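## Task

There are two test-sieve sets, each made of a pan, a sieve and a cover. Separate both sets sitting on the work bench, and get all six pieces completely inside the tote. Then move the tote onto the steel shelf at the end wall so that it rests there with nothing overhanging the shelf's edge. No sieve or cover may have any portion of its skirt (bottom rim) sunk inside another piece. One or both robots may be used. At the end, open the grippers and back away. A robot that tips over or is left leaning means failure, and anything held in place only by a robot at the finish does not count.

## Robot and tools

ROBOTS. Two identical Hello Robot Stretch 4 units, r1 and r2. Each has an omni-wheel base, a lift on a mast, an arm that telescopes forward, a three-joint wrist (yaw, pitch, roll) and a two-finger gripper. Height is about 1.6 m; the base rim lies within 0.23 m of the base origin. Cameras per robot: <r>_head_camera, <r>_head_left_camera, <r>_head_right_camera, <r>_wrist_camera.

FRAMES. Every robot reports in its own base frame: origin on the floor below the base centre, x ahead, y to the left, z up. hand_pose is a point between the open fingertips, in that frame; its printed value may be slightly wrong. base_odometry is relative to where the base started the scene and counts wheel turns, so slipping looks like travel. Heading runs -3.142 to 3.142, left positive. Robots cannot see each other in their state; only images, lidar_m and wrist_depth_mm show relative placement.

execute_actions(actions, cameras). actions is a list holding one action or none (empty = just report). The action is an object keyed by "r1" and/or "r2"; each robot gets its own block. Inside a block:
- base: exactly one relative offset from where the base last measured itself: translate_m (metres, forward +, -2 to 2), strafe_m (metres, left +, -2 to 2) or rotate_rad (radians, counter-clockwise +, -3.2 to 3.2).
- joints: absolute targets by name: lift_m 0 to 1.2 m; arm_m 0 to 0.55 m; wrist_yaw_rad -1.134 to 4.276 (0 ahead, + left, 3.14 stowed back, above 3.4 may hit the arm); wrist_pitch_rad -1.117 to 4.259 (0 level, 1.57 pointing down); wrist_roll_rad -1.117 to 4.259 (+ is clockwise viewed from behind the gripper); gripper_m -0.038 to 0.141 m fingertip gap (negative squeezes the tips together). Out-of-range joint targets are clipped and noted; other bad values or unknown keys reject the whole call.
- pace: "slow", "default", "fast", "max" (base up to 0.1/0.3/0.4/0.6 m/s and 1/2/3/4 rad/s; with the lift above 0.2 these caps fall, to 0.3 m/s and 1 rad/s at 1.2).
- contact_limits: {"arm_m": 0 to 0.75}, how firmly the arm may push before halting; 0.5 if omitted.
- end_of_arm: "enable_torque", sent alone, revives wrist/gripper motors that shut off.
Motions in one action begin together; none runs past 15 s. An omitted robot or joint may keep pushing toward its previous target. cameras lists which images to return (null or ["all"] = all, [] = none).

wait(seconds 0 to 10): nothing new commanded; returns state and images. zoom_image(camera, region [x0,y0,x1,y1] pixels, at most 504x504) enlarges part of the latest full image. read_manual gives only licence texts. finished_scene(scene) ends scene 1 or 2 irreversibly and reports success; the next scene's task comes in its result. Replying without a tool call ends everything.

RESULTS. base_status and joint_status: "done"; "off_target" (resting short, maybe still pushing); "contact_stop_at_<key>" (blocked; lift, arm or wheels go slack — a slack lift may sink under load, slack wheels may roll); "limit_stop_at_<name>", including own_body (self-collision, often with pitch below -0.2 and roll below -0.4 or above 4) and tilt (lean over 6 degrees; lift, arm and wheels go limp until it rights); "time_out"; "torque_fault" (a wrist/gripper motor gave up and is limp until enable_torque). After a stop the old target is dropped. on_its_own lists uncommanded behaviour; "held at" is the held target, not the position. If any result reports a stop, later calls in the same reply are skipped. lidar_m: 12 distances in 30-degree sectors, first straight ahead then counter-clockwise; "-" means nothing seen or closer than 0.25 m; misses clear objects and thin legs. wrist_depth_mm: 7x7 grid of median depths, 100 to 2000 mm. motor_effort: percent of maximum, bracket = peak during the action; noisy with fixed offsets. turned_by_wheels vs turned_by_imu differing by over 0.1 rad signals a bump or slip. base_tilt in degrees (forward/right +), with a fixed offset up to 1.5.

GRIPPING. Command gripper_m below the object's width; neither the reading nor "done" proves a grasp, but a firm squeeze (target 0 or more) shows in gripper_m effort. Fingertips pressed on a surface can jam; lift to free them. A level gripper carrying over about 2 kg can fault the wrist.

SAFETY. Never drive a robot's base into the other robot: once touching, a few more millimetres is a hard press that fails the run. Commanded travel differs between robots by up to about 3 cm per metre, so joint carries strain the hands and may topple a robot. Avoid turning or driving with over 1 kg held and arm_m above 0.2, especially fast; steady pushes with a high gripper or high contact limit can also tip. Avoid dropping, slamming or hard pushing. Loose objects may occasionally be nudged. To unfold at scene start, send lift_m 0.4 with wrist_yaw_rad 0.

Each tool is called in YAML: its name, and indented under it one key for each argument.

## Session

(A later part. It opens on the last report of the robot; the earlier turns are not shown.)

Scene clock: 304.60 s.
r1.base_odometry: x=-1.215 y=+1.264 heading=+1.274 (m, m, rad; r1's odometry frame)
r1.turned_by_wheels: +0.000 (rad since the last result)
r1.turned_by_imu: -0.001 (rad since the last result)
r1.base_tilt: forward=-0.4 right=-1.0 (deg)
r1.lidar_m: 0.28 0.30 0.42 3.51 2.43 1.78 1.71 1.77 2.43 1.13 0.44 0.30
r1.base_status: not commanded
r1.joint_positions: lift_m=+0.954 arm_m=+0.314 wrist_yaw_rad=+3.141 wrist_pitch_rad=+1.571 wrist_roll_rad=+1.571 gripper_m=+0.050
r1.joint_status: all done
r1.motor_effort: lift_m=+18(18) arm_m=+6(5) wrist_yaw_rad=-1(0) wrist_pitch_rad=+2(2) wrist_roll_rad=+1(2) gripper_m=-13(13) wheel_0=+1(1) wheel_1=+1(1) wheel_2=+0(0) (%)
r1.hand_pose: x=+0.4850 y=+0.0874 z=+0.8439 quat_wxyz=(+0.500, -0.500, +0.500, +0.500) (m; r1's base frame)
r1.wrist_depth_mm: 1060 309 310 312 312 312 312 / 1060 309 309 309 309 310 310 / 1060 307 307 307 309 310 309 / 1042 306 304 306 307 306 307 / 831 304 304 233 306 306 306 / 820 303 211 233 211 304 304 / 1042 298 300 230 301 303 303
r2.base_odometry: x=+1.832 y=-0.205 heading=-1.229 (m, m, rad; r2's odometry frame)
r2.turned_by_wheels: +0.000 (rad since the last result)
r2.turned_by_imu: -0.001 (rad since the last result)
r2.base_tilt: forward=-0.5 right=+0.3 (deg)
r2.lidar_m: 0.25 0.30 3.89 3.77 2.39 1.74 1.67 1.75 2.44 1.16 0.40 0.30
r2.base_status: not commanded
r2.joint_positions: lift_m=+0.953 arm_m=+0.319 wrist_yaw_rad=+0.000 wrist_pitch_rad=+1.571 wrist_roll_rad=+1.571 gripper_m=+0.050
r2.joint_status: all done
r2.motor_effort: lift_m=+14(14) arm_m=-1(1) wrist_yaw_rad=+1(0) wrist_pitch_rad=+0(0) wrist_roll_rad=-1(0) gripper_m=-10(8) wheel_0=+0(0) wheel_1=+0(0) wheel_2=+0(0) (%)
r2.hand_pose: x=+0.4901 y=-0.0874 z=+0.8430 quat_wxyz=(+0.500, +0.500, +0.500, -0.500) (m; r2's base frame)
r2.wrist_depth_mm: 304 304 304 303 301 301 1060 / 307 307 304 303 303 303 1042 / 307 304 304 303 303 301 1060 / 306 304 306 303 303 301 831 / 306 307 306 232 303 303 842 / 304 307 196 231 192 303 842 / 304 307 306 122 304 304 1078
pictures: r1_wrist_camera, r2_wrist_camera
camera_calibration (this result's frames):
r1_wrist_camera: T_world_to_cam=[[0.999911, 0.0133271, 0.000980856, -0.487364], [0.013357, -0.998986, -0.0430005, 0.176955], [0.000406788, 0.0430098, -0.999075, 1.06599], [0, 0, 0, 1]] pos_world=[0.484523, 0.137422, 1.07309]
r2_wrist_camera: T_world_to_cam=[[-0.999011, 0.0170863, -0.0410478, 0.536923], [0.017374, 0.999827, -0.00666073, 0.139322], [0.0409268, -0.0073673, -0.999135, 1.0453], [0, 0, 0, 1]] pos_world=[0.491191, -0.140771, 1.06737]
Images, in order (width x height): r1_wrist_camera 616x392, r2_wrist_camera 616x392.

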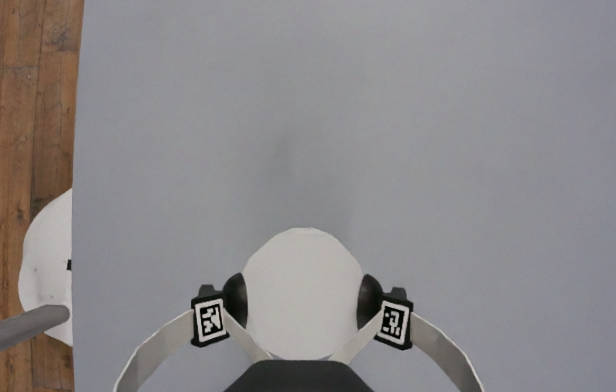

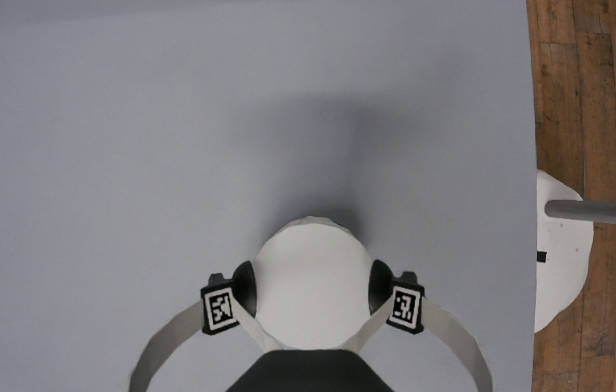

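execute_actions:
  actions:
    - {"r1": {"joints": {"gripper_m": 0.095}}, "r2": {"joints": {"gripper_m": 0.095}}}
  cameras: []

execute_actions:
  actions:
    - {"r1": {"joints": {"lift_m": 0.944}}, "r2": {"joints": {"lift_m": 0.944}}}
  cameras: []

execute_actions:
  actions:
    - {"r1": {"joints": {"gripper_m": 0.05}}, "r2": {"joints": {"gripper_m": 0.05}}}
  cameras: ["r1_wrist_camera", "r2_wrist_camera"]

Scene clock: 316.40 s.
r1.base_odometry: x=-1.215 y=+1.264 heading=+1.274 (m, m, rad; r1's odometry frame)
r1.turned_by_wheels: +0.000 (rad since the last result)
r1.turned_by_imu: -0.001 (rad since the last result)
r1.base_tilt: forward=-0.4 right=-1.0 (deg)
r1.lidar_m: 0.28 0.29 0.43 3.51 2.44 1.78 1.70 1.78 2.45 1.17 0.43 0.30
r1.base_status: not commanded
r1.joint_positions: lift_m=+0.954 arm_m=+0.314 wrist_yaw_rad=+3.141 wrist_pitch_rad=+1.571 wrist_roll_rad=+1.571 gripper_m=+0.095
r1.joint_status: all done
r1.motor_effort: lift_m=+18(19) arm_m=+6(6) wrist_yaw_rad=+0(2) wrist_pitch_rad=+1(1) wrist_roll_rad=+0(1) gripper_m=-1(11) wheel_0=+1(1) wheel_1=+1(1) wheel_2=+0(0) (%)
r1.hand_pose: x=+0.4850 y=+0.0874 z=+0.8439 quat_wxyz=(+0.500, -0.500, +0.500, +0.500) (m; r1's base frame)
r1.wrist_depth_mm: 1060 310 310 310 312 310 314 / 1060 310 309 310 310 310 310 / 1042 307 307 307 309 310 309 / 1025 304 306 306 306 306 307 / 831 304 304 232 304 306 304 / 820 303 220 231 206 304 303 / 1025 300 300 146 303 301 303
r2.base_odometry: x=+1.832 y=-0.205 heading=-1.229 (m, m, rad; r2's odometry frame)
r2.turned_by_wheels: +0.000 (rad since the last result)
r2.turned_by_imu: -0.001 (rad since the last result)
r2.base_tilt: forward=-0.5 right=+0.3 (deg)
r2.lidar_m: 0.28 0.29 3.88 3.76 2.37 1.74 1.66 1.76 2.40 1.17 0.43 0.30
r2.base_status: not commanded
r2.joint_positions: lift_m=+0.953 arm_m=+0.319 wrist_yaw_rad=+0.000 wrist_pitch_rad=+1.571 wrist_roll_rad=+1.571 gripper_m=+0.095
r2.joint_status: all done
r2.motor_effort: lift_m=+14(14) arm_m=-1(1) wrist_yaw_rad=+1(1) wrist_pitch_rad=-3(3) wrist_roll_rad=+1(1) gripper_m=+1(9) wheel_0=+0(0) wheel_1=+0(0) wheel_2=+0(0) (%)
r2.hand_pose: x=+0.4900 y=-0.0874 z=+0.8430 quat_wxyz=(+0.500, +0.500, +0.500, -0.500) (m; r2's base frame)
r2.wrist_depth_mm: 306 304 303 303 301 300 1060 / 304 304 303 301 301 301 1060 / 304 306 306 303 303 303 1060 / 304 306 303 304 303 304 831 / 307 306 304 232 304 304 842 / 307 306 199 232 196 303 854 / 307 304 306 122 304 301 1060
pictures: none
No camera images: the call's "cameras" was empty. Leave "cameras" out to get every camera's image.

Scene clock: 317.07 s.
r1.base_odometry: x=-1.215 y=+1.264 heading=+1.274 (m, m, rad; r1's odometry frame)
r1.turned_by_wheels: +0.000 (rad since the last result)
r1.turned_by_imu: +0.000 (rad since the last result)
r1.base_tilt: forward=-0.4 right=-1.0 (deg)
r1.lidar_m: 0.28 0.30 0.43 3.53 2.43 1.77 1.70 1.78 2.44 1.15 0.42 0.30
r1.base_status: not commanded
r1.joint_positions: lift_m=+0.944 arm_m=+0.314 wrist_yaw_rad=+3.141 wrist_pitch_rad=+1.571 wrist_roll_rad=+1.571 gripper_m=+0.095
r1.joint_status: all done
r1.motor_effort: lift_m=+18(20) arm_m=+5(5) wrist_yaw_rad=+0(1) wrist_pitch_rad=+3(2) wrist_roll_rad=+1(1) gripper_m=-1(3) wheel_0=+1(1) wheel_1=+1(1) wheel_2=+0(0) (%)
r1.hand_pose: x=+0.4850 y=+0.0874 z=+0.8339 quat_wxyz=(+0.500, -0.500, +0.500, +0.500) (m; r1's base frame)
r1.wrist_depth_mm: 1060 300 301 301 301 301 303 / 1060 298 298 298 298 301 301 / 1042 297 297 298 298 298 300 / 842 294 294 297 296 297 298 / 820 293 294 223 296 296 296 / 732 291 220 223 206 293 294 / 1025 290 291 146 291 291 293
r2.base_odometry: x=+1.832 y=-0.205 heading=-1.229 (m, m, rad; r2's odometry frame)
r2.turned_by_wheels: +0.000 (rad since the last result)
r2.turned_by_imu: +0.000 (rad since the last result)
r2.base_tilt: forward=-0.5 right=+0.3 (deg)
r2.lidar_m: 0.27 0.30 3.91 3.75 2.39 1.73 1.66 1.75 2.41 1.16 0.41 0.31
r2.base_status: not commanded
r2.joint_positions: lift_m=+0.944 arm_m=+0.319 wrist_yaw_rad=+0.000 wrist_pitch_rad=+1.571 wrist_roll_rad=+1.571 gripper_m=+0.095
r2.joint_status: all done
r2.motor_effort: lift_m=+13(16) arm_m=-1(1) wrist_yaw_rad=+1(0) wrist_pitch_rad=-1(2) wrist_roll_rad=+0(0) gripper_m=+2(5) wheel_0=+0(0) wheel_1=+0(0) wheel_2=+0(0) (%)
r2.hand_pose: x=+0.4900 y=-0.0874 z=+0.8340 quat_wxyz=(+0.500, +0.500, +0.500, -0.500) (m; r2's base frame)
r2.wrist_depth_mm: 297 296 293 294 293 291 1025 / 297 296 296 294 294 293 1042 / 297 296 296 294 293 293 1042 / 297 296 296 296 294 293 842 / 297 297 296 223 293 294 842 / 297 296 200 224 197 294 842 / 298 298 297 122 296 294 1042
pictures: none
No camera images: the call's "cameras" was empty. Leave "cameras" out to get every camera's image.

Scene clock: 318.33 s.
r1.base_odometry: x=-1.215 y=+1.264 heading=+1.274 (m, m, rad; r1's odometry frame)
r1.turned_by_wheels: +0.000 (rad since the last result)
r1.turned_by_imu: +0.000 (rad since the last result)
r1.base_tilt: forward=-0.4 right=-1.0 (deg)
r1.lidar_m: 0.29 0.30 0.43 3.55 2.42 1.77 1.71 1.78 2.43 1.14 0.42 0.29
r1.base_status: not commanded
r1.joint_positions: lift_m=+0.944 arm_m=+0.314 wrist_yaw_rad=+3.141 wrist_pitch_rad=+1.571 wrist_roll_rad=+1.571 gripper_m=+0.050
r1.joint_status: all done
r1.motor_effort: lift_m=+19(18) arm_m=+6(5) wrist_yaw_rad=+0(0) wrist_pitch_rad=+2(2) wrist_roll_rad=+0(1) gripper_m=-18(16) wheel_0=+2(1) wheel_1=+1(1) wheel_2=+0(0) (%)
r1.hand_pose: x=+0.4850 y=+0.0874 z=+0.8339 quat_wxyz=(+0.500, -0.500, +0.500, +0.500) (m; r1's base frame)
r1.wrist_depth_mm: 1060 300 300 301 301 301 303 / 1042 300 300 298 301 300 300 / 1025 297 297 298 298 298 298 / 820 294 296 296 297 297 298 / 820 294 294 220 296 297 296 / 741 291 211 219 207 294 296 / 1025 290 290 218 291 291 293
r2.base_odometry: x=+1.832 y=-0.205 heading=-1.229 (m, m, rad; r2's odometry frame)
r2.turned_by_wheels: +0.000 (rad since the last result)
r2.turned_by_imu: +0.000 (rad since the last result)
r2.base_tilt: forward=-0.5 right=+0.3 (deg)
r2.lidar_m: 0.28 0.28 3.91 3.75 2.41 1.73 1.68 1.75 2.43 1.17 0.39 0.30
r2.base_status: not commanded
r2.joint_positions: lift_m=+0.944 arm_m=+0.319 wrist_yaw_rad=+0.000 wrist_pitch_rad=+1.571 wrist_roll_rad=+1.571 gripper_m=+0.050
r2.joint_status: all done
r2.motor_effort: lift_m=+14(14) arm_m=-1(1) wrist_yaw_rad=+0(0) wrist_pitch_rad=-2(2) wrist_roll_rad=+0(0) gripper_m=-17(17) wheel_0=+0(0) wheel_1=+0(0) wheel_2=+0(0) (%)
r2.hand_pose: x=+0.4900 y=-0.0874 z=+0.8340 quat_wxyz=(+0.500, +0.500, +0.500, -0.500) (m; r2's base frame)
r2.wrist_depth_mm: 297 296 294 293 294 294 1042 / 297 296 296 296 294 293 1042 / 298 296 294 294 294 294 1042 / 297 297 296 294 296 294 831 / 296 294 294 221 294 293 842 / 298 294 192 222 209 294 842 / 298 298 296 166 296 294 1025
pictures: r1_wrist_camera, r2_wrist_camera
camera_calibration (this result's frames):
r1_wrist_camera: T_world_to_cam=[[0.999911, 0.0133272, 0.0009594, -0.487332], [0.0133562, -0.998986, -0.0430008, 0.176526], [0.000385345, 0.0430098, -0.999075, 1.05601], [0, 0, 0, 1]] pos_world=[0.484524, 0.137422, 1.06309]
r2_wrist_camera: T_world_to_cam=[[-0.999026, 0.0170866, -0.0406919, 0.536162], [0.0173719, 0.999827, -0.00666699, 0.13927], [0.0405709, -0.00736739, -0.999149, 1.03651], [0, 0, 0, 1]] pos_world=[0.491168, -0.140771, 1.05838]
Images, in order (width x height): r1_wrist_camera 616x392, r2_wrist_camera 616x392.

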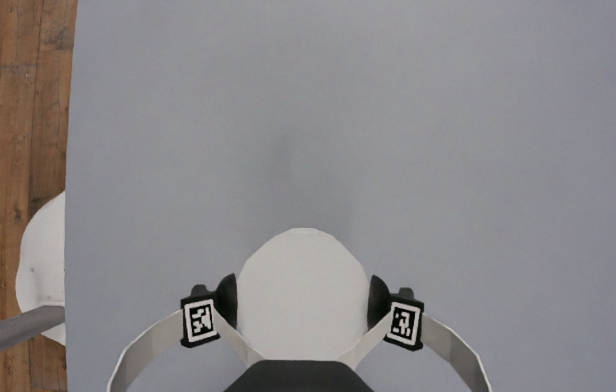

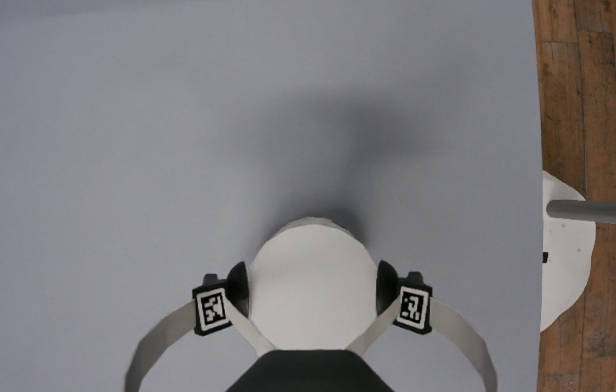

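execute_actions:
  actions:
    - {"r1": {"joints": {"lift_m": 1.01}}, "r2": {"joints": {"lift_m": 1.01}}}
  cameras: ["r1_wrist_camera", "r2_wrist_camera", "r1_head_camera", "r2_head_camera"]

Scene clock: 325.27 s.
r1.base_odometry: x=-1.215 y=+1.264 heading=+1.274 (m, m, rad; r1's odometry frame)
r1.turned_by_wheels: +0.000 (rad since the last result)
r1.turned_by_imu: -0.001 (rad since the last result)
r1.base_tilt: forward=-0.4 right=-1.0 (deg)
r1.lidar_m: 0.28 0.30 0.44 3.53 2.41 1.78 1.71 1.77 2.46 1.16 0.41 0.31
r1.base_status: not commanded
r1.joint_positions: lift_m=+1.010 arm_m=+0.314 wrist_yaw_rad=+3.141 wrist_pitch_rad=+1.571 wrist_roll_rad=+1.571 gripper_m=+0.050
r1.joint_status: all done
r1.motor_effort: lift_m=+24(27) arm_m=+6(5) wrist_yaw_rad=-1(1) wrist_pitch_rad=+3(2) wrist_roll_rad=+1(1) gripper_m=-16(18) wheel_0=+2(2) wheel_1=+1(1) wheel_2=+0(0) (%)
r1.hand_pose: x=+0.4850 y=+0.0874 z=+0.8995 quat_wxyz=(+0.500, -0.500, +0.500, +0.500) (m; r1's base frame)
r1.wrist_depth_mm: 1118 366 366 368 366 370 368 / 1138 364 364 366 366 368 368 / 1118 362 364 364 364 364 364 / 1098 359 362 362 362 364 364 / 891 357 357 220 359 359 362 / 878 359 211 219 207 359 357 / 1078 353 353 219 355 357 357
r2.base_odometry: x=+1.832 y=-0.205 heading=-1.229 (m, m, rad; r2's odometry frame)
r2.turned_by_wheels: +0.000 (rad since the last result)
r2.turned_by_imu: -0.001 (rad since the last result)
r2.base_tilt: forward=-0.4 right=+0.3 (deg)
r2.lidar_m: 0.27 0.29 3.91 3.76 2.40 1.74 1.66 1.76 2.38 1.17 0.42 0.30
r2.base_status: not commanded
r2.joint_positions: lift_m=+1.010 arm_m=+0.319 wrist_yaw_rad=+0.000 wrist_pitch_rad=+1.571 wrist_roll_rad=+1.571 gripper_m=+0.050
r2.joint_status: all done
r2.motor_effort: lift_m=+22(21) arm_m=-2(1) wrist_yaw_rad=+0(1) wrist_pitch_rad=-1(1) wrist_roll_rad=-1(0) gripper_m=-13(15) wheel_0=+0(0) wheel_1=+0(0) wheel_2=+0(0) (%)
r2.hand_pose: x=+0.4900 y=-0.0874 z=+0.8994 quat_wxyz=(+0.500, +0.500, +0.500, -0.500) (m; r2's base frame)
r2.wrist_depth_mm: 362 362 359 357 357 359 1098 / 362 359 359 357 362 357 1118 / 362 359 359 359 359 359 1118 / 364 362 362 359 362 359 904 / 362 362 359 223 359 357 891 / 364 362 194 222 210 359 1118 / 364 364 362 166 359 359 1118
pictures: r1_head_camera, r1_wrist_camera, r2_head_camera, r2_wrist_camera
camera_calibration (this result's frames):
r1_wrist_camera: T_world_to_cam=[[0.999911, 0.013327, 0.000959281, -0.487397], [0.0133559, -0.998986, -0.0430008, 0.179345], [0.000385236, 0.0430098, -0.999075, 1.12152], [0, 0, 0, 1]] pos_world=[0.484526, 0.137422, 1.12867]
r2_wrist_camera: T_world_to_cam=[[-0.999023, 0.0170867, -0.0407617, 0.538903], [0.0173724, 0.999827, -0.00666576, 0.139704], [0.0406407, -0.00736738, -0.999147, 1.10176], [0, 0, 0, 1]] pos_world=[0.491172, -0.140771, 1.12372]
Images, in order (width x height): r1_head_camera 420x560, r1_wrist_camera 616x392, r2_head_camera 420x560, r2_wrist_camera 616x392.

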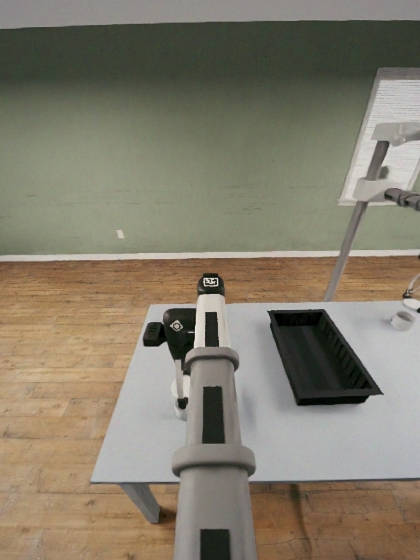

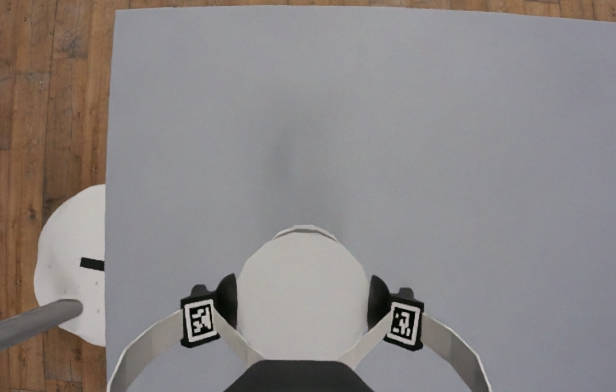

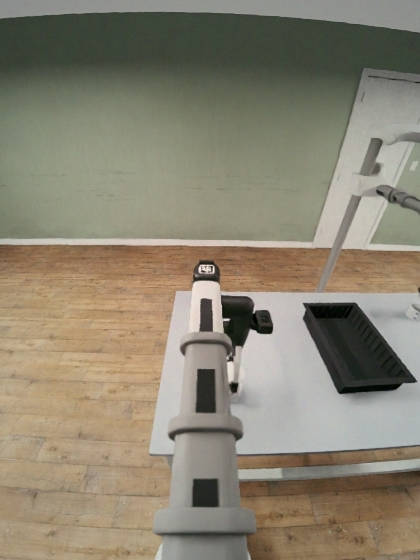

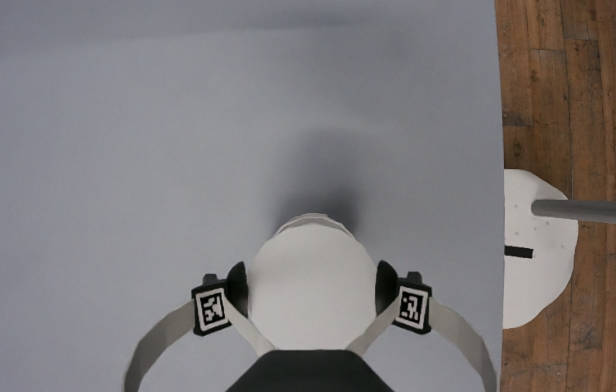

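zoom_image:
  camera: "r1_head_camera"
  region: [240, 260, 420, 420]

zoom_image:
  camera: "r2_head_camera"
  region: [240, 260, 420, 420]

Region (240, 260, 420, 420) of r1_head_camera's 420x560 image, scaled by 2.800, with more detail than that image has.

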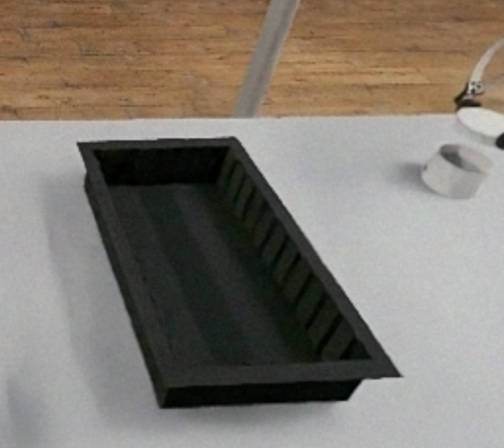

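Region (240, 260, 420, 420) of r2_head_camera's 420x560 image, scaled by 2.800, with more detail than that image has.

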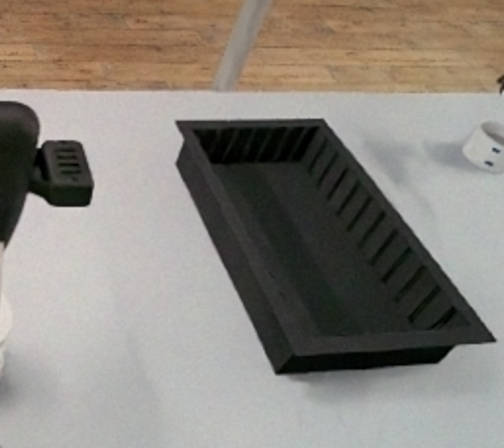

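execute_actions:
  actions:
    - {"r1": {"base": {"strafe_m": -0.435}, "joints": {"arm_m": 0.42}, "pace": "fast"}, "r2": {"base": {"strafe_m": -0.465}, "joints": {"arm_m": 0.43}, "pace": "fast"}}
  cameras: ["r1_wrist_camera", "r2_wrist_camera", "r1_head_camera", "r2_head_camera"]

Scene clock: 410.07 s.
r1.base_odometry: x=-0.799 y=+1.136 heading=+1.274 (m, m, rad; r1's odometry frame)
r1.turned_by_wheels: +0.000 (rad since the last result)
r1.turned_by_imu: -0.002 (rad since the last result)
r1.base_tilt: forward=-0.3 right=-1.0 (deg)
r1.lidar_m: 0.27 0.29 0.43 3.97 2.41 1.79 1.71 1.78 2.45 4.36 0.41 0.30
r1.base_status: done
r1.joint_positions: lift_m=+1.010 arm_m=+0.419 wrist_yaw_rad=+3.142 wrist_pitch_rad=+1.571 wrist_roll_rad=+1.571 gripper_m=+0.050
r1.joint_status: all done
r1.motor_effort: lift_m=+23(24) arm_m=+6(5) wrist_yaw_rad=+1(2) wrist_pitch_rad=+2(2) wrist_roll_rad=+1(1) gripper_m=-17(18) wheel_0=+0(8) wheel_1=+1(12) wheel_2=+0(0) (%)
r1.hand_pose: x=+0.5900 y=+0.0874 z=+0.8995 quat_wxyz=(+0.500, -0.500, +0.500, +0.500) (m; r1's base frame)
r1.wrist_depth_mm: 366 366 364 368 368 368 368 / 364 364 364 366 366 364 366 / 359 362 362 364 364 364 364 / 359 359 273 273 273 279 298 / 359 355 355 220 357 357 357 / 355 355 210 220 207 355 355 / 353 268 315 218 353 353 353
r2.base_odometry: x=+1.394 y=-0.361 heading=-1.229 (m, m, rad; r2's odometry frame)
r2.turned_by_wheels: +0.000 (rad since the last result)
r2.turned_by_imu: +0.000 (rad since the last result)
r2.base_tilt: forward=-0.5 right=+0.3 (deg)
r2.lidar_m: 0.27 0.29 0.40 4.23 2.39 1.76 1.67 1.75 2.42 4.05 0.44 0.28
r2.base_status: done
r2.joint_positions: lift_m=+1.010 arm_m=+0.429 wrist_yaw_rad=+0.000 wrist_pitch_rad=+1.571 wrist_roll_rad=+1.571 gripper_m=+0.050
r2.joint_status: all done
r2.motor_effort: lift_m=+21(22) arm_m=+4(6) wrist_yaw_rad=+1(0) wrist_pitch_rad=-1(1) wrist_roll_rad=+0(0) gripper_m=-16(16) wheel_0=-2(11) wheel_1=+2(10) wheel_2=+1(1) (%)
r2.hand_pose: x=+0.6001 y=-0.0874 z=+0.8995 quat_wxyz=(+0.500, +0.500, +0.500, -0.500) (m; r2's base frame)
r2.wrist_depth_mm: 273 272 273 272 272 281 357 / 178 294 357 355 357 310 355 / 220 357 357 357 359 293 357 / 359 357 357 357 355 298 357 / 359 359 359 222 355 301 355 / 340 359 193 223 209 277 359 / 282 274 273 166 272 271 357
pictures: r1_head_camera, r1_wrist_camera, r2_head_camera, r2_wrist_camera
camera_calibration (this result's frames):
r1_wrist_camera: T_world_to_cam=[[0.99991, 0.0133594, 0.000959162, -0.592393], [0.0133883, -0.998985, -0.0430008, 0.177924], [0.000383723, 0.0430098, -0.999075, 1.12149], [0, 0, 0, 1]] pos_world=[0.589527, 0.137422, 1.12867]
r2_wrist_camera: T_world_to_cam=[[-0.999006, 0.0171845, -0.041131, 0.64923], [0.0174728, 0.999825, -0.00665926, 0.137726], [0.0410094, -0.00737132, -0.999132, 1.09715], [0, 0, 0, 1]] pos_world=[0.601185, -0.140771, 1.12381]
Images, in order (width x height): r1_head_camera 420x560, r1_wrist_camera 616x392, r2_head_camera 420x560, r2_wrist_camera 616x392.

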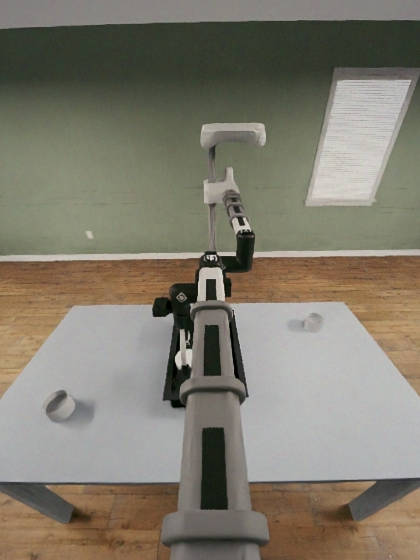

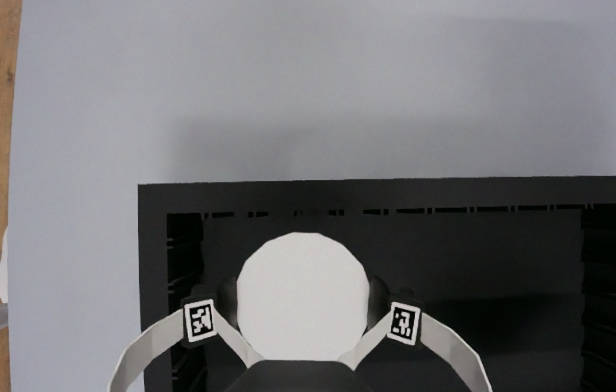

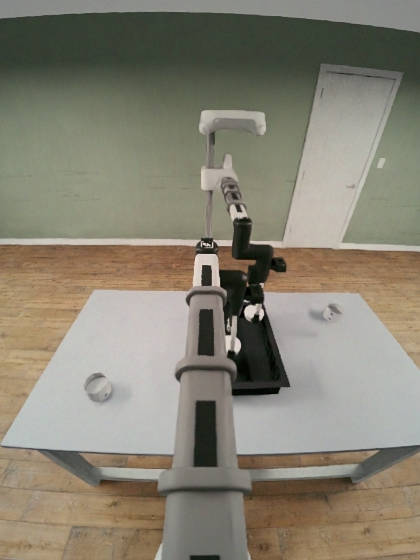

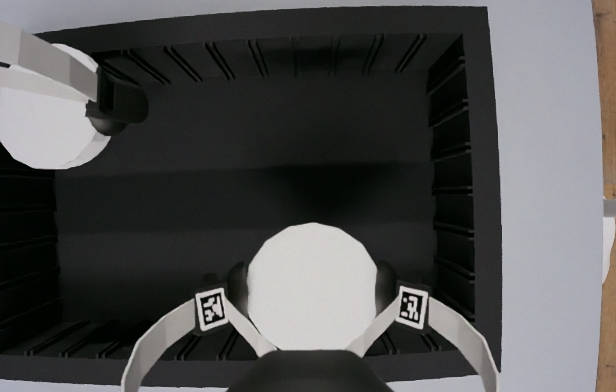

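execute_actions:
  actions:
    - {"r1": {"base": {"strafe_m": -0.014}, "joints": {"lift_m": 0.903}}, "r2": {"joints": {"arm_m": 0.41, "lift_m": 0.904}}}
  cameras: ["r1_wrist_camera", "r2_wrist_camera"]

Scene clock: 432.10 s.
r1.base_odometry: x=-0.786 y=+1.132 heading=+1.274 (m, m, rad; r1's odometry frame)
r1.turned_by_wheels: +0.000 (rad since the last result)
r1.turned_by_imu: -0.001 (rad since the last result)
r1.base_tilt: forward=-0.4 right=-1.0 (deg)
r1.lidar_m: 0.28 0.30 0.43 3.98 2.41 1.78 1.69 1.78 2.44 4.34 0.43 0.31
r1.base_status: done
r1.joint_positions: lift_m=+0.903 arm_m=+0.419 wrist_yaw_rad=+3.142 wrist_pitch_rad=+1.571 wrist_roll_rad=+1.571 gripper_m=+0.050
r1.joint_status: all done
r1.motor_effort: lift_m=+19(25) arm_m=+6(6) wrist_yaw_rad=-2(1) wrist_pitch_rad=+3(3) wrist_roll_rad=+0(0) gripper_m=-19(17) wheel_0=+2(7) wheel_1=-1(8) wheel_2=+0(3) (%)
r1.hand_pose: x=+0.5900 y=+0.0874 z=+0.7929 quat_wxyz=(+0.500, -0.500, +0.500, +0.500) (m; r1's base frame)
r1.wrist_depth_mm: 258 258 259 258 259 259 260 / 257 257 257 258 258 259 259 / 254 167 168 168 168 169 169 / 167 187 252 252 252 253 254 / 166 214 251 221 252 251 253 / 165 195 211 220 207 251 252 / 164 169 248 218 249 250 250
r2.base_odometry: x=+1.394 y=-0.361 heading=-1.229 (m, m, rad; r2's odometry frame)
r2.turned_by_wheels: +0.000 (rad since the last result)
r2.turned_by_imu: -0.001 (rad since the last result)
r2.base_tilt: forward=-0.5 right=+0.3 (deg)
r2.lidar_m: 0.28 0.30 0.41 4.20 2.37 1.74 1.66 1.74 2.41 4.05 0.41 0.31
r2.base_status: not commanded
r2.joint_positions: lift_m=+0.904 arm_m=+0.411 wrist_yaw_rad=+0.000 wrist_pitch_rad=+1.571 wrist_roll_rad=+1.571 gripper_m=+0.050
r2.joint_status: all done
r2.motor_effort: lift_m=+14(20) arm_m=-4(8) wrist_yaw_rad=+1(1) wrist_pitch_rad=-1(0) wrist_roll_rad=+0(0) gripper_m=-16(18) wheel_0=-2(2) wheel_1=+2(2) wheel_2=+1(1) (%)
r2.hand_pose: x=+0.5817 y=-0.0874 z=+0.7940 quat_wxyz=(+0.500, +0.500, +0.500, -0.500) (m; r2's base frame)
r2.wrist_depth_mm: 241 246 252 251 252 198 - / 222 253 252 253 251 204 165 / 215 254 252 252 251 208 165 / 253 253 253 252 252 211 165 / 254 254 254 223 252 213 165 / 254 254 193 222 208 190 166 / 255 251 252 166 252 184 -
pictures: r1_wrist_camera, r2_wrist_camera
camera_calibration (this result's frames):
r1_wrist_camera: T_world_to_cam=[[0.99991, 0.0133594, 0.000959162, -0.592296], [0.0133883, -0.998985, -0.0430008, 0.17334], [0.000383723, 0.0430098, -0.999075, 1.015], [0, 0, 0, 1]] pos_world=[0.589533, 0.137422, 1.02208]
r2_wrist_camera: T_world_to_cam=[[-0.999007, 0.0172216, -0.0410907, 0.626409], [0.0175097, 0.999825, -0.00665997, 0.137325], [0.0409688, -0.00737284, -0.999133, 0.992559], [0, 0, 0, 1]] pos_world=[0.582719, -0.140771, 1.01835]
Images, in order (width x height): r1_wrist_camera 616x392, r2_wrist_camera 616x392.

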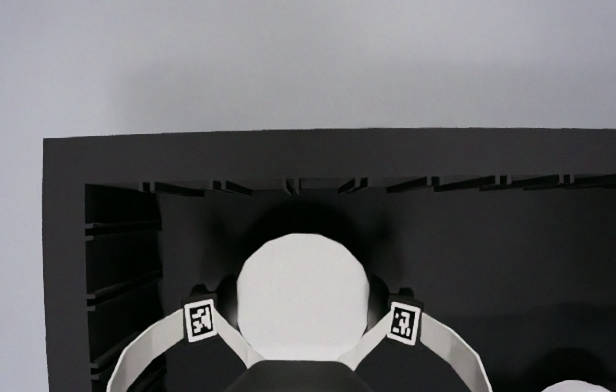

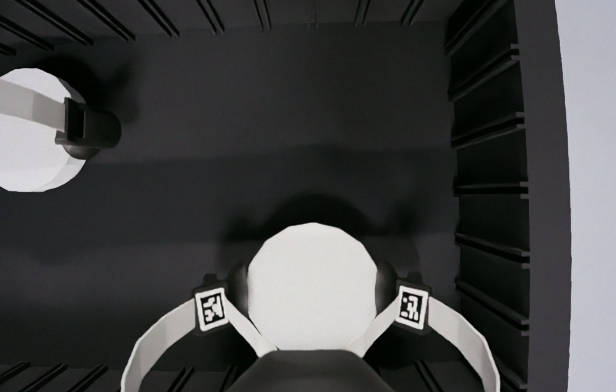

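execute_actions:
  actions:
    - {"r1": {"joints": {"lift_m": 0.898}, "pace": "slow"}, "r2": {"joints": {"lift_m": 0.899}, "pace": "slow"}}
  cameras: []

Scene clock: 440.17 s.
r1.base_odometry: x=-0.786 y=+1.132 heading=+1.274 (m, m, rad; r1's odometry frame)
r1.turned_by_wheels: +0.000 (rad since the last result)
r1.turned_by_imu: -0.001 (rad since the last result)
r1.base_tilt: forward=-0.4 right=-1.0 (deg)
r1.lidar_m: 0.28 0.29 0.42 3.98 2.41 1.78 1.70 1.78 2.42 4.35 0.40 0.30
r1.base_status: not commanded
r1.joint_positions: lift_m=+0.898 arm_m=+0.419 wrist_yaw_rad=+3.142 wrist_pitch_rad=+1.571 wrist_roll_rad=+1.571 gripper_m=+0.050
r1.joint_status: all done
r1.motor_effort: lift_m=+18(21) arm_m=+6(5) wrist_yaw_rad=+0(0) wrist_pitch_rad=+2(2) wrist_roll_rad=+1(0) gripper_m=-17(18) wheel_0=+2(2) wheel_1=-1(1) wheel_2=+0(0) (%)
r1.hand_pose: x=+0.5900 y=+0.0874 z=+0.7879 quat_wxyz=(+0.500, -0.500, +0.500, +0.500) (m; r1's base frame)
r1.wrist_depth_mm: 253 253 254 254 255 256 256 / 252 252 253 252 253 253 255 / 251 163 163 163 163 163 164 / 162 186 247 247 248 248 249 / 161 213 246 221 247 247 247 / 160 196 210 219 208 246 246 / 159 168 243 218 244 244 245
r2.base_odometry: x=+1.394 y=-0.361 heading=-1.229 (m, m, rad; r2's odometry frame)
r2.turned_by_wheels: +0.000 (rad since the last result)
r2.turned_by_imu: -0.001 (rad since the last result)
r2.base_tilt: forward=-0.4 right=+0.3 (deg)
r2.lidar_m: 0.27 0.31 0.41 4.21 2.38 1.74 1.64 1.75 2.44 4.06 0.43 0.28
r2.base_status: not commanded
r2.joint_positions: lift_m=+0.899 arm_m=+0.411 wrist_yaw_rad=+0.000 wrist_pitch_rad=+1.571 wrist_roll_rad=+1.571 gripper_m=+0.050
r2.joint_status: all done
r2.motor_effort: lift_m=+14(12) arm_m=-4(4) wrist_yaw_rad=+1(1) wrist_pitch_rad=+0(0) wrist_roll_rad=+0(0) gripper_m=-14(14) wheel_0=-2(2) wheel_1=+2(1) wheel_2=+1(1) (%)
r2.hand_pose: x=+0.5817 y=-0.0874 z=+0.7890 quat_wxyz=(+0.500, +0.500, +0.500, -0.500) (m; r2's base frame)
r2.wrist_depth_mm: 242 246 247 247 245 199 - / 222 249 247 247 246 204 160 / 215 248 248 247 247 206 160 / 248 248 247 247 248 211 160 / 249 249 249 221 246 214 160 / 249 249 194 222 209 191 161 / 250 249 248 167 247 184 -
pictures: none
No camera images: the call's "cameras" was empty. Leave "cameras" out to get every camera's image.

execute_actions:
  actions:
    - {"r1": {"joints": {"gripper_m": 0.092}, "pace": "slow"}, "r2": {"joints": {"gripper_m": 0.092}, "pace": "slow"}}
  cameras: ["r1_wrist_camera", "r2_wrist_camera"]

Scene clock: 446.47 s.
r1.base_odometry: x=-0.786 y=+1.132 heading=+1.274 (m, m, rad; r1's odometry frame)
r1.turned_by_wheels: +0.000 (rad since the last result)
r1.turned_by_imu: -0.001 (rad since the last result)
r1.base_tilt: forward=-0.4 right=-1.0 (deg)
r1.lidar_m: 0.28 0.31 0.43 3.98 2.41 1.78 1.70 1.78 2.45 4.34 0.43 0.29
r1.base_status: not commanded
r1.joint_positions: lift_m=+0.898 arm_m=+0.419 wrist_yaw_rad=+3.142 wrist_pitch_rad=+1.571 wrist_roll_rad=+1.571 gripper_m=+0.092
r1.joint_status: all done
r1.motor_effort: lift_m=+18(19) arm_m=+6(5) wrist_yaw_rad=-1(1) wrist_pitch_rad=+1(3) wrist_roll_rad=+1(0) gripper_m=-2(17) wheel_0=+2(2) wheel_1=-1(1) wheel_2=+0(0) (%)
r1.hand_pose: x=+0.5900 y=+0.0874 z=+0.7879 quat_wxyz=(+0.500, -0.500, +0.500, +0.500) (m; r1's base frame)
r1.wrist_depth_mm: 253 253 254 254 254 256 256 / 252 253 253 253 254 254 254 / 249 163 163 163 164 164 164 / 162 186 247 246 248 249 249 / 161 213 246 225 248 248 248 / 160 196 222 224 213 245 247 / 159 178 242 146 245 244 246
r2.base_odometry: x=+1.394 y=-0.361 heading=-1.229 (m, m, rad; r2's odometry frame)
r2.turned_by_wheels: +0.000 (rad since the last result)
r2.turned_by_imu: -0.001 (rad since the last result)
r2.base_tilt: forward=-0.4 right=+0.4 (deg)
r2.lidar_m: 0.29 0.30 0.41 4.21 2.38 1.74 1.67 1.76 2.40 4.07 0.41 0.30
r2.base_status: not commanded
r2.joint_positions: lift_m=+0.899 arm_m=+0.411 wrist_yaw_rad=+0.000 wrist_pitch_rad=+1.571 wrist_roll_rad=+1.571 gripper_m=+0.092
r2.joint_status: all done
r2.motor_effort: lift_m=+14(14) arm_m=-4(4) wrist_yaw_rad=+0(0) wrist_pitch_rad=-2(1) wrist_roll_rad=-1(1) gripper_m=-1(14) wheel_0=-2(2) wheel_1=+2(2) wheel_2=+1(1) (%)
r2.hand_pose: x=+0.5816 y=-0.0874 z=+0.7890 quat_wxyz=(+0.500, +0.500, +0.500, -0.500) (m; r2's base frame)
r2.wrist_depth_mm: 240 246 246 247 245 198 - / 225 249 248 246 246 204 160 / 226 248 248 248 247 207 160 / 248 248 248 248 247 212 160 / 248 249 248 226 246 214 161 / 250 249 201 225 195 198 161 / 250 249 249 125 248 184 -
pictures: r1_wrist_camera, r2_wrist_camera
camera_calibration (this result's frames):
r1_wrist_camera: T_world_to_cam=[[0.99991, 0.0133594, 0.000959162, -0.592293], [0.0133883, -0.998985, -0.0430008, 0.173126], [0.000383723, 0.0430098, -0.999075, 1.01003], [0, 0, 0, 1]] pos_world=[0.589534, 0.137422, 1.01711]
r2_wrist_camera: T_world_to_cam=[[-0.99901, 0.0172217, -0.0410241, 0.626131], [0.0175093, 0.999825, -0.00666115, 0.137294], [0.0409021, -0.00737285, -0.999136, 0.987622], [0, 0, 0, 1]] pos_world=[0.582712, -0.140771, 1.01337]
Images, in order (width x height): r1_wrist_camera 616x392, r2_wrist_camera 616x392.

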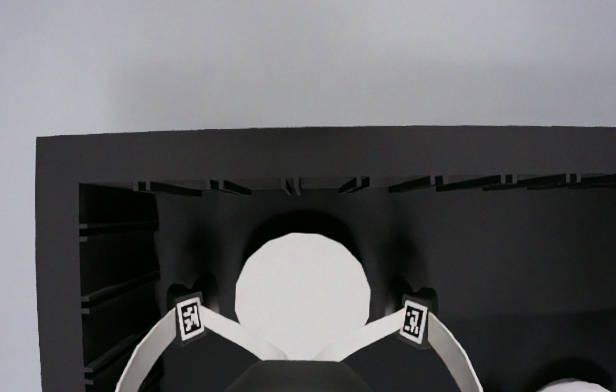

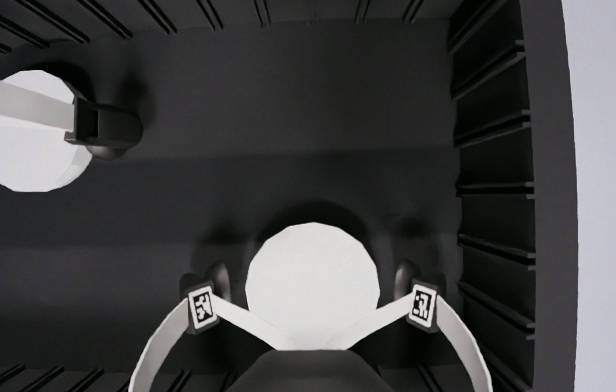

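execute_actions:
  actions:
    - {"r1": {"joints": {"lift_m": 1.0}, "pace": "fast"}, "r2": {"joints": {"lift_m": 1.0}, "pace": "fast"}}
  cameras: []

execute_actions:
  actions:
    - {"r1": {"base": {"strafe_m": 0.449}, "joints": {"arm_m": 0.314, "gripper_m": 0.105}, "pace": "fast"}, "r2": {"base": {"strafe_m": 0.465}, "joints": {"arm_m": 0.318, "gripper_m": 0.105}, "pace": "fast"}}
  cameras: ["r1_wrist_camera", "r2_wrist_camera"]

Scene clock: 455.40 s.
r1.base_odometry: x=-0.786 y=+1.132 heading=+1.274 (m, m, rad; r1's odometry frame)
r1.turned_by_wheels: +0.000 (rad since the last result)
r1.turned_by_imu: -0.001 (rad since the last result)
r1.base_tilt: forward=-0.3 right=-1.0 (deg)
r1.lidar_m: 0.26 0.30 0.41 3.98 2.42 1.79 1.71 1.76 2.44 4.35 0.43 0.30
r1.base_status: not commanded
r1.joint_positions: lift_m=+1.000 arm_m=+0.419 wrist_yaw_rad=+3.142 wrist_pitch_rad=+1.571 wrist_roll_rad=+1.571 gripper_m=+0.092
r1.joint_status: all done
r1.motor_effort: lift_m=+23(24) arm_m=+5(6) wrist_yaw_rad=-1(2) wrist_pitch_rad=+2(2) wrist_roll_rad=+1(2) gripper_m=-3(2) wheel_0=+2(2) wheel_1=-1(1) wheel_2=+0(0) (%)
r1.hand_pose: x=+0.5900 y=+0.0874 z=+0.8895 quat_wxyz=(+0.500, -0.500, +0.500, +0.500) (m; r1's base frame)
r1.wrist_depth_mm: 357 355 355 357 357 357 357 / 353 353 353 353 355 355 357 / 349 351 353 353 353 353 355 / 349 351 296 347 347 349 349 / 349 347 345 325 347 347 349 / 345 345 221 324 213 345 347 / 343 303 342 146 342 322 345
r2.base_odometry: x=+1.394 y=-0.361 heading=-1.229 (m, m, rad; r2's odometry frame)
r2.turned_by_wheels: +0.000 (rad since the last result)
r2.turned_by_imu: -0.001 (rad since the last result)
r2.base_tilt: forward=-0.5 right=+0.4 (deg)
r2.lidar_m: 0.26 0.29 0.39 4.21 2.38 1.75 1.67 1.75 2.39 4.06 0.41 0.30
r2.base_status: not commanded
r2.joint_positions: lift_m=+1.000 arm_m=+0.411 wrist_yaw_rad=+0.000 wrist_pitch_rad=+1.571 wrist_roll_rad=+1.571 gripper_m=+0.092
r2.joint_status: all done
r2.motor_effort: lift_m=+21(29) arm_m=-4(4) wrist_yaw_rad=+1(1) wrist_pitch_rad=+0(1) wrist_roll_rad=+0(0) gripper_m=+0(6) wheel_0=-2(2) wheel_1=+2(1) wheel_2=+2(1) (%)
r2.hand_pose: x=+0.5816 y=-0.0874 z=+0.8895 quat_wxyz=(+0.500, +0.500, +0.500, -0.500) (m; r2's base frame)
r2.wrist_depth_mm: 263 263 262 264 267 347 347 / 294 343 347 345 343 347 347 / 329 325 347 349 347 347 347 / 349 351 349 347 347 349 347 / 349 351 349 325 347 279 345 / 349 349 200 347 195 262 347 / 277 264 278 125 268 264 349
pictures: none
No camera images: the call's "cameras" was empty. Leave "cameras" out to get every camera's image.

Scene clock: 458.00 s.
r1.base_odometry: x=-1.215 y=+1.263 heading=+1.274 (m, m, rad; r1's odometry frame)
r1.turned_by_wheels: +0.000 (rad since the last result)
r1.turned_by_imu: +0.001 (rad since the last result)
r1.base_tilt: forward=-0.4 right=-1.0 (deg)
r1.lidar_m: 0.28 0.31 0.44 3.53 2.43 1.79 1.71 1.79 2.44 1.13 0.42 0.30
r1.base_status: done
r1.joint_positions: lift_m=+1.000 arm_m=+0.315 wrist_yaw_rad=+3.142 wrist_pitch_rad=+1.571 wrist_roll_rad=+1.571 gripper_m=+0.105
r1.joint_status: all done
r1.motor_effort: lift_m=+23(23) arm_m=-5(7) wrist_yaw_rad=-1(1) wrist_pitch_rad=+3(1) wrist_roll_rad=+1(1) gripper_m=-1(2) wheel_0=+1(10) wheel_1=+2(13) wheel_2=+0(1) (%)
r1.hand_pose: x=+0.4859 y=+0.0874 z=+0.8895 quat_wxyz=(+0.500, -0.500, +0.500, +0.500) (m; r1's base frame)
r1.wrist_depth_mm: 1118 355 357 357 357 357 359 / 1098 353 353 355 355 355 357 / 1118 353 353 353 355 353 353 / 1078 349 349 353 351 351 353 / 878 349 349 317 349 351 351 / 878 347 222 315 219 347 349 / 1078 343 345 147 345 345 349
r2.base_odometry: x=+1.832 y=-0.205 heading=-1.229 (m, m, rad; r2's odometry frame)
r2.turned_by_wheels: +0.000 (rad since the last result)
r2.turned_by_imu: -0.001 (rad since the last result)
r2.base_tilt: forward=-0.4 right=+0.4 (deg)
r2.lidar_m: 0.27 0.29 3.90 3.76 2.39 1.75 1.66 1.75 2.40 1.15 0.42 0.31
r2.base_status: done
r2.joint_positions: lift_m=+1.000 arm_m=+0.319 wrist_yaw_rad=+0.000 wrist_pitch_rad=+1.571 wrist_roll_rad=+1.571 gripper_m=+0.105
r2.joint_status: all done
r2.motor_effort: lift_m=+21(21) arm_m=-4(4) wrist_yaw_rad=+2(1) wrist_pitch_rad=+1(0) wrist_roll_rad=+1(0) gripper_m=-1(4) wheel_0=+0(10) wheel_1=+0(9) wheel_2=+1(1) (%)
r2.hand_pose: x=+0.4896 y=-0.0874 z=+0.8895 quat_wxyz=(+0.500, +0.500, +0.500, -0.500) (m; r2's base frame)
r2.wrist_depth_mm: 353 351 349 351 351 345 1118 / 351 351 349 347 347 347 1098 / 351 353 351 351 349 347 1118 / 351 351 351 351 349 349 891 / 353 351 351 317 353 351 891 / 353 353 195 317 213 351 1098 / 355 353 351 122 351 349 1118
pictures: r1_wrist_camera, r2_wrist_camera
camera_calibration (this result's frames):
r1_wrist_camera: T_world_to_cam=[[0.999908, 0.0135172, 0.000813859, -0.488123], [0.0135397, -0.998983, -0.0430028, 0.178818], [0.000231753, 0.0430098, -0.999075, 1.11166], [0, 0, 0, 1]] pos_world=[0.4854, 0.137422, 1.11872]
r2_wrist_camera: T_world_to_cam=[[-0.999013, 0.0173769, -0.0408838, 0.538167], [0.0176637, 0.999822, -0.00666362, 0.139501], [0.0407607, -0.0073792, -0.999142, 1.09185], [0, 0, 0, 1]] pos_world=[0.490667, -0.140771, 1.11384]
Images, in order (width x height): r1_wrist_camera 616x392, r2_wrist_camera 616x392.

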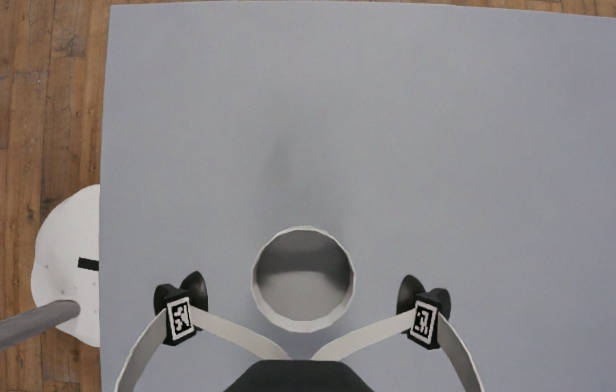

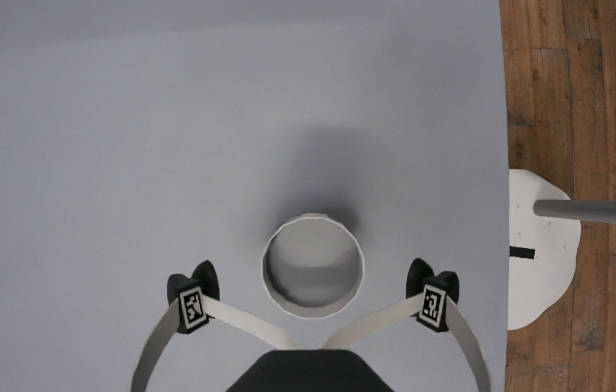

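execute_actions:
  actions:
    - {"r1": {"joints": {"lift_m": 0.925}, "pace": "fast"}, "r2": {"joints": {"lift_m": 0.925}, "pace": "fast"}}
  cameras: []

execute_actions:
  actions:
    - {"r1": {"joints": {"gripper_m": 0.05}}, "r2": {"joints": {"gripper_m": 0.05}}}
  cameras: ["r1_wrist_camera", "r2_wrist_camera"]

Scene clock: 465.00 s.
r1.base_odometry: x=-1.215 y=+1.263 heading=+1.274 (m, m, rad; r1's odometry frame)
r1.turned_by_wheels: +0.000 (rad since the last result)
r1.turned_by_imu: -0.001 (rad since the last result)
r1.base_tilt: forward=-0.3 right=-1.0 (deg)
r1.lidar_m: 0.29 0.31 0.43 3.52 2.42 1.77 1.71 1.77 2.45 1.13 0.42 0.31
r1.base_status: not commanded
r1.joint_positions: lift_m=+0.925 arm_m=+0.315 wrist_yaw_rad=+3.142 wrist_pitch_rad=+1.571 wrist_roll_rad=+1.571 gripper_m=+0.105
r1.joint_status: all done
r1.motor_effort: lift_m=+19(23) arm_m=-5(5) wrist_yaw_rad=-1(2) wrist_pitch_rad=+2(2) wrist_roll_rad=+2(1) gripper_m=-3(1) wheel_0=+1(1) wheel_1=+2(2) wheel_2=+0(0) (%)
r1.hand_pose: x=+0.4859 y=+0.0874 z=+0.8149 quat_wxyz=(+0.500, -0.500, +0.500, +0.500) (m; r1's base frame)
r1.wrist_depth_mm: 1025 282 282 282 283 282 282 / 279 279 281 279 279 281 283 / 278 278 277 278 279 279 279 / 277 276 277 278 276 278 278 / 274 276 276 243 276 277 276 / 273 273 222 241 215 274 274 / 273 272 273 147 273 273 276
r2.base_odometry: x=+1.832 y=-0.205 heading=-1.229 (m, m, rad; r2's odometry frame)
r2.turned_by_wheels: +0.000 (rad since the last result)
r2.turned_by_imu: -0.001 (rad since the last result)
r2.base_tilt: forward=-0.5 right=+0.3 (deg)
r2.lidar_m: 0.28 0.29 3.89 3.74 2.39 1.75 1.66 1.74 2.42 1.16 0.40 0.29
r2.base_status: not commanded
r2.joint_positions: lift_m=+0.925 arm_m=+0.319 wrist_yaw_rad=+0.000 wrist_pitch_rad=+1.571 wrist_roll_rad=+1.571 gripper_m=+0.105
r2.joint_status: all done
r2.motor_effort: lift_m=+14(18) arm_m=-4(4) wrist_yaw_rad=+1(1) wrist_pitch_rad=-2(3) wrist_roll_rad=+0(0) gripper_m=-2(2) wheel_0=+0(0) wheel_1=+0(0) wheel_2=+1(1) (%)
r2.hand_pose: x=+0.4896 y=-0.0874 z=+0.8150 quat_wxyz=(+0.500, +0.500, +0.500, -0.500) (m; r2's base frame)
r2.wrist_depth_mm: 277 277 276 276 274 272 647 / 277 278 277 274 274 274 654 / 278 277 277 277 277 273 654 / 277 277 276 278 274 274 508 / 278 277 278 242 274 276 549 / 279 279 195 243 213 274 544 / 278 278 277 122 277 276 661
pictures: none
No camera images: the call's "cameras" was empty. Leave "cameras" out to get every camera's image.

Scene clock: 466.40 s.
r1.base_odometry: x=-1.215 y=+1.263 heading=+1.274 (m, m, rad; r1's odometry frame)
r1.turned_by_wheels: +0.000 (rad since the last result)
r1.turned_by_imu: +0.000 (rad since the last result)
r1.base_tilt: forward=-0.4 right=-1.0 (deg)
r1.lidar_m: 0.29 0.30 0.42 3.52 2.43 1.78 1.71 1.78 2.45 1.14 0.40 0.30
r1.base_status: not commanded
r1.joint_positions: lift_m=+0.925 arm_m=+0.315 wrist_yaw_rad=+3.142 wrist_pitch_rad=+1.571 wrist_roll_rad=+1.571 gripper_m=+0.050
r1.joint_status: all done
r1.motor_effort: lift_m=+18(18) arm_m=-5(5) wrist_yaw_rad=-1(1) wrist_pitch_rad=+2(3) wrist_roll_rad=+0(0) gripper_m=-16(18) wheel_0=+1(1) wheel_1=+2(2) wheel_2=+0(0) (%)
r1.hand_pose: x=+0.4859 y=+0.0874 z=+0.8149 quat_wxyz=(+0.500, -0.500, +0.500, +0.500) (m; r1's base frame)
r1.wrist_depth_mm: 1042 281 279 281 282 282 283 / 279 279 279 281 281 281 282 / 278 278 278 278 278 279 279 / 277 277 277 278 277 277 278 / 276 274 276 237 276 277 276 / 274 273 211 237 211 274 274 / 272 272 272 234 273 273 273
r2.base_odometry: x=+1.832 y=-0.205 heading=-1.229 (m, m, rad; r2's odometry frame)
r2.turned_by_wheels: +0.000 (rad since the last result)
r2.turned_by_imu: +0.000 (rad since the last result)
r2.base_tilt: forward=-0.5 right=+0.4 (deg)
r2.lidar_m: 0.26 0.28 3.92 3.74 2.39 1.75 1.65 1.72 2.40 1.14 0.42 0.28
r2.base_status: not commanded
r2.joint_positions: lift_m=+0.925 arm_m=+0.319 wrist_yaw_rad=+0.000 wrist_pitch_rad=+1.571 wrist_roll_rad=+1.571 gripper_m=+0.050
r2.joint_status: all done
r2.motor_effort: lift_m=+14(14) arm_m=-5(4) wrist_yaw_rad=+2(2) wrist_pitch_rad=-1(2) wrist_roll_rad=+0(0) gripper_m=-15(13) wheel_0=+0(0) wheel_1=+0(0) wheel_2=+1(1) (%)
r2.hand_pose: x=+0.4896 y=-0.0874 z=+0.8150 quat_wxyz=(+0.500, +0.500, +0.500, -0.500) (m; r2's base frame)
r2.wrist_depth_mm: 277 276 274 276 276 274 661 / 277 277 276 276 274 274 661 / 277 277 274 274 276 273 654 / 277 277 276 274 274 274 508 / 278 277 277 237 276 274 544 / 279 278 198 237 193 273 549 / 278 277 277 165 274 276 654
pictures: r1_wrist_camera, r2_wrist_camera
camera_calibration (this result's frames):
r1_wrist_camera: T_world_to_cam=[[0.999908, 0.0135172, 0.000813859, -0.488057], [0.0135397, -0.998983, -0.0430028, 0.175609], [0.000231753, 0.0430098, -0.999075, 1.0371], [0, 0, 0, 1]] pos_world=[0.485395, 0.137422, 1.04409]
r2_wrist_camera: T_world_to_cam=[[-0.999013, 0.0173766, -0.0408838, 0.535118], [0.0176634, 0.999822, -0.00666362, 0.139005], [0.0407607, -0.00737919, -0.999142, 1.01743], [0, 0, 0, 1]] pos_world=[0.490664, -0.140771, 1.03936]
Images, in order (width x height): r1_wrist_camera 616x392, r2_wrist_camera 616x392.

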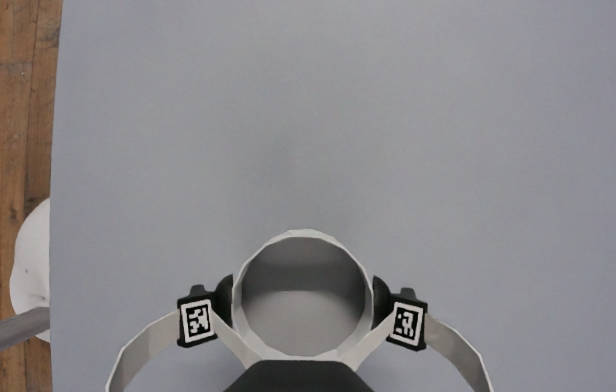

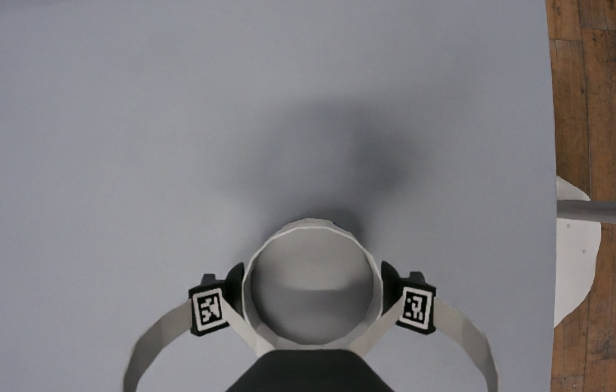

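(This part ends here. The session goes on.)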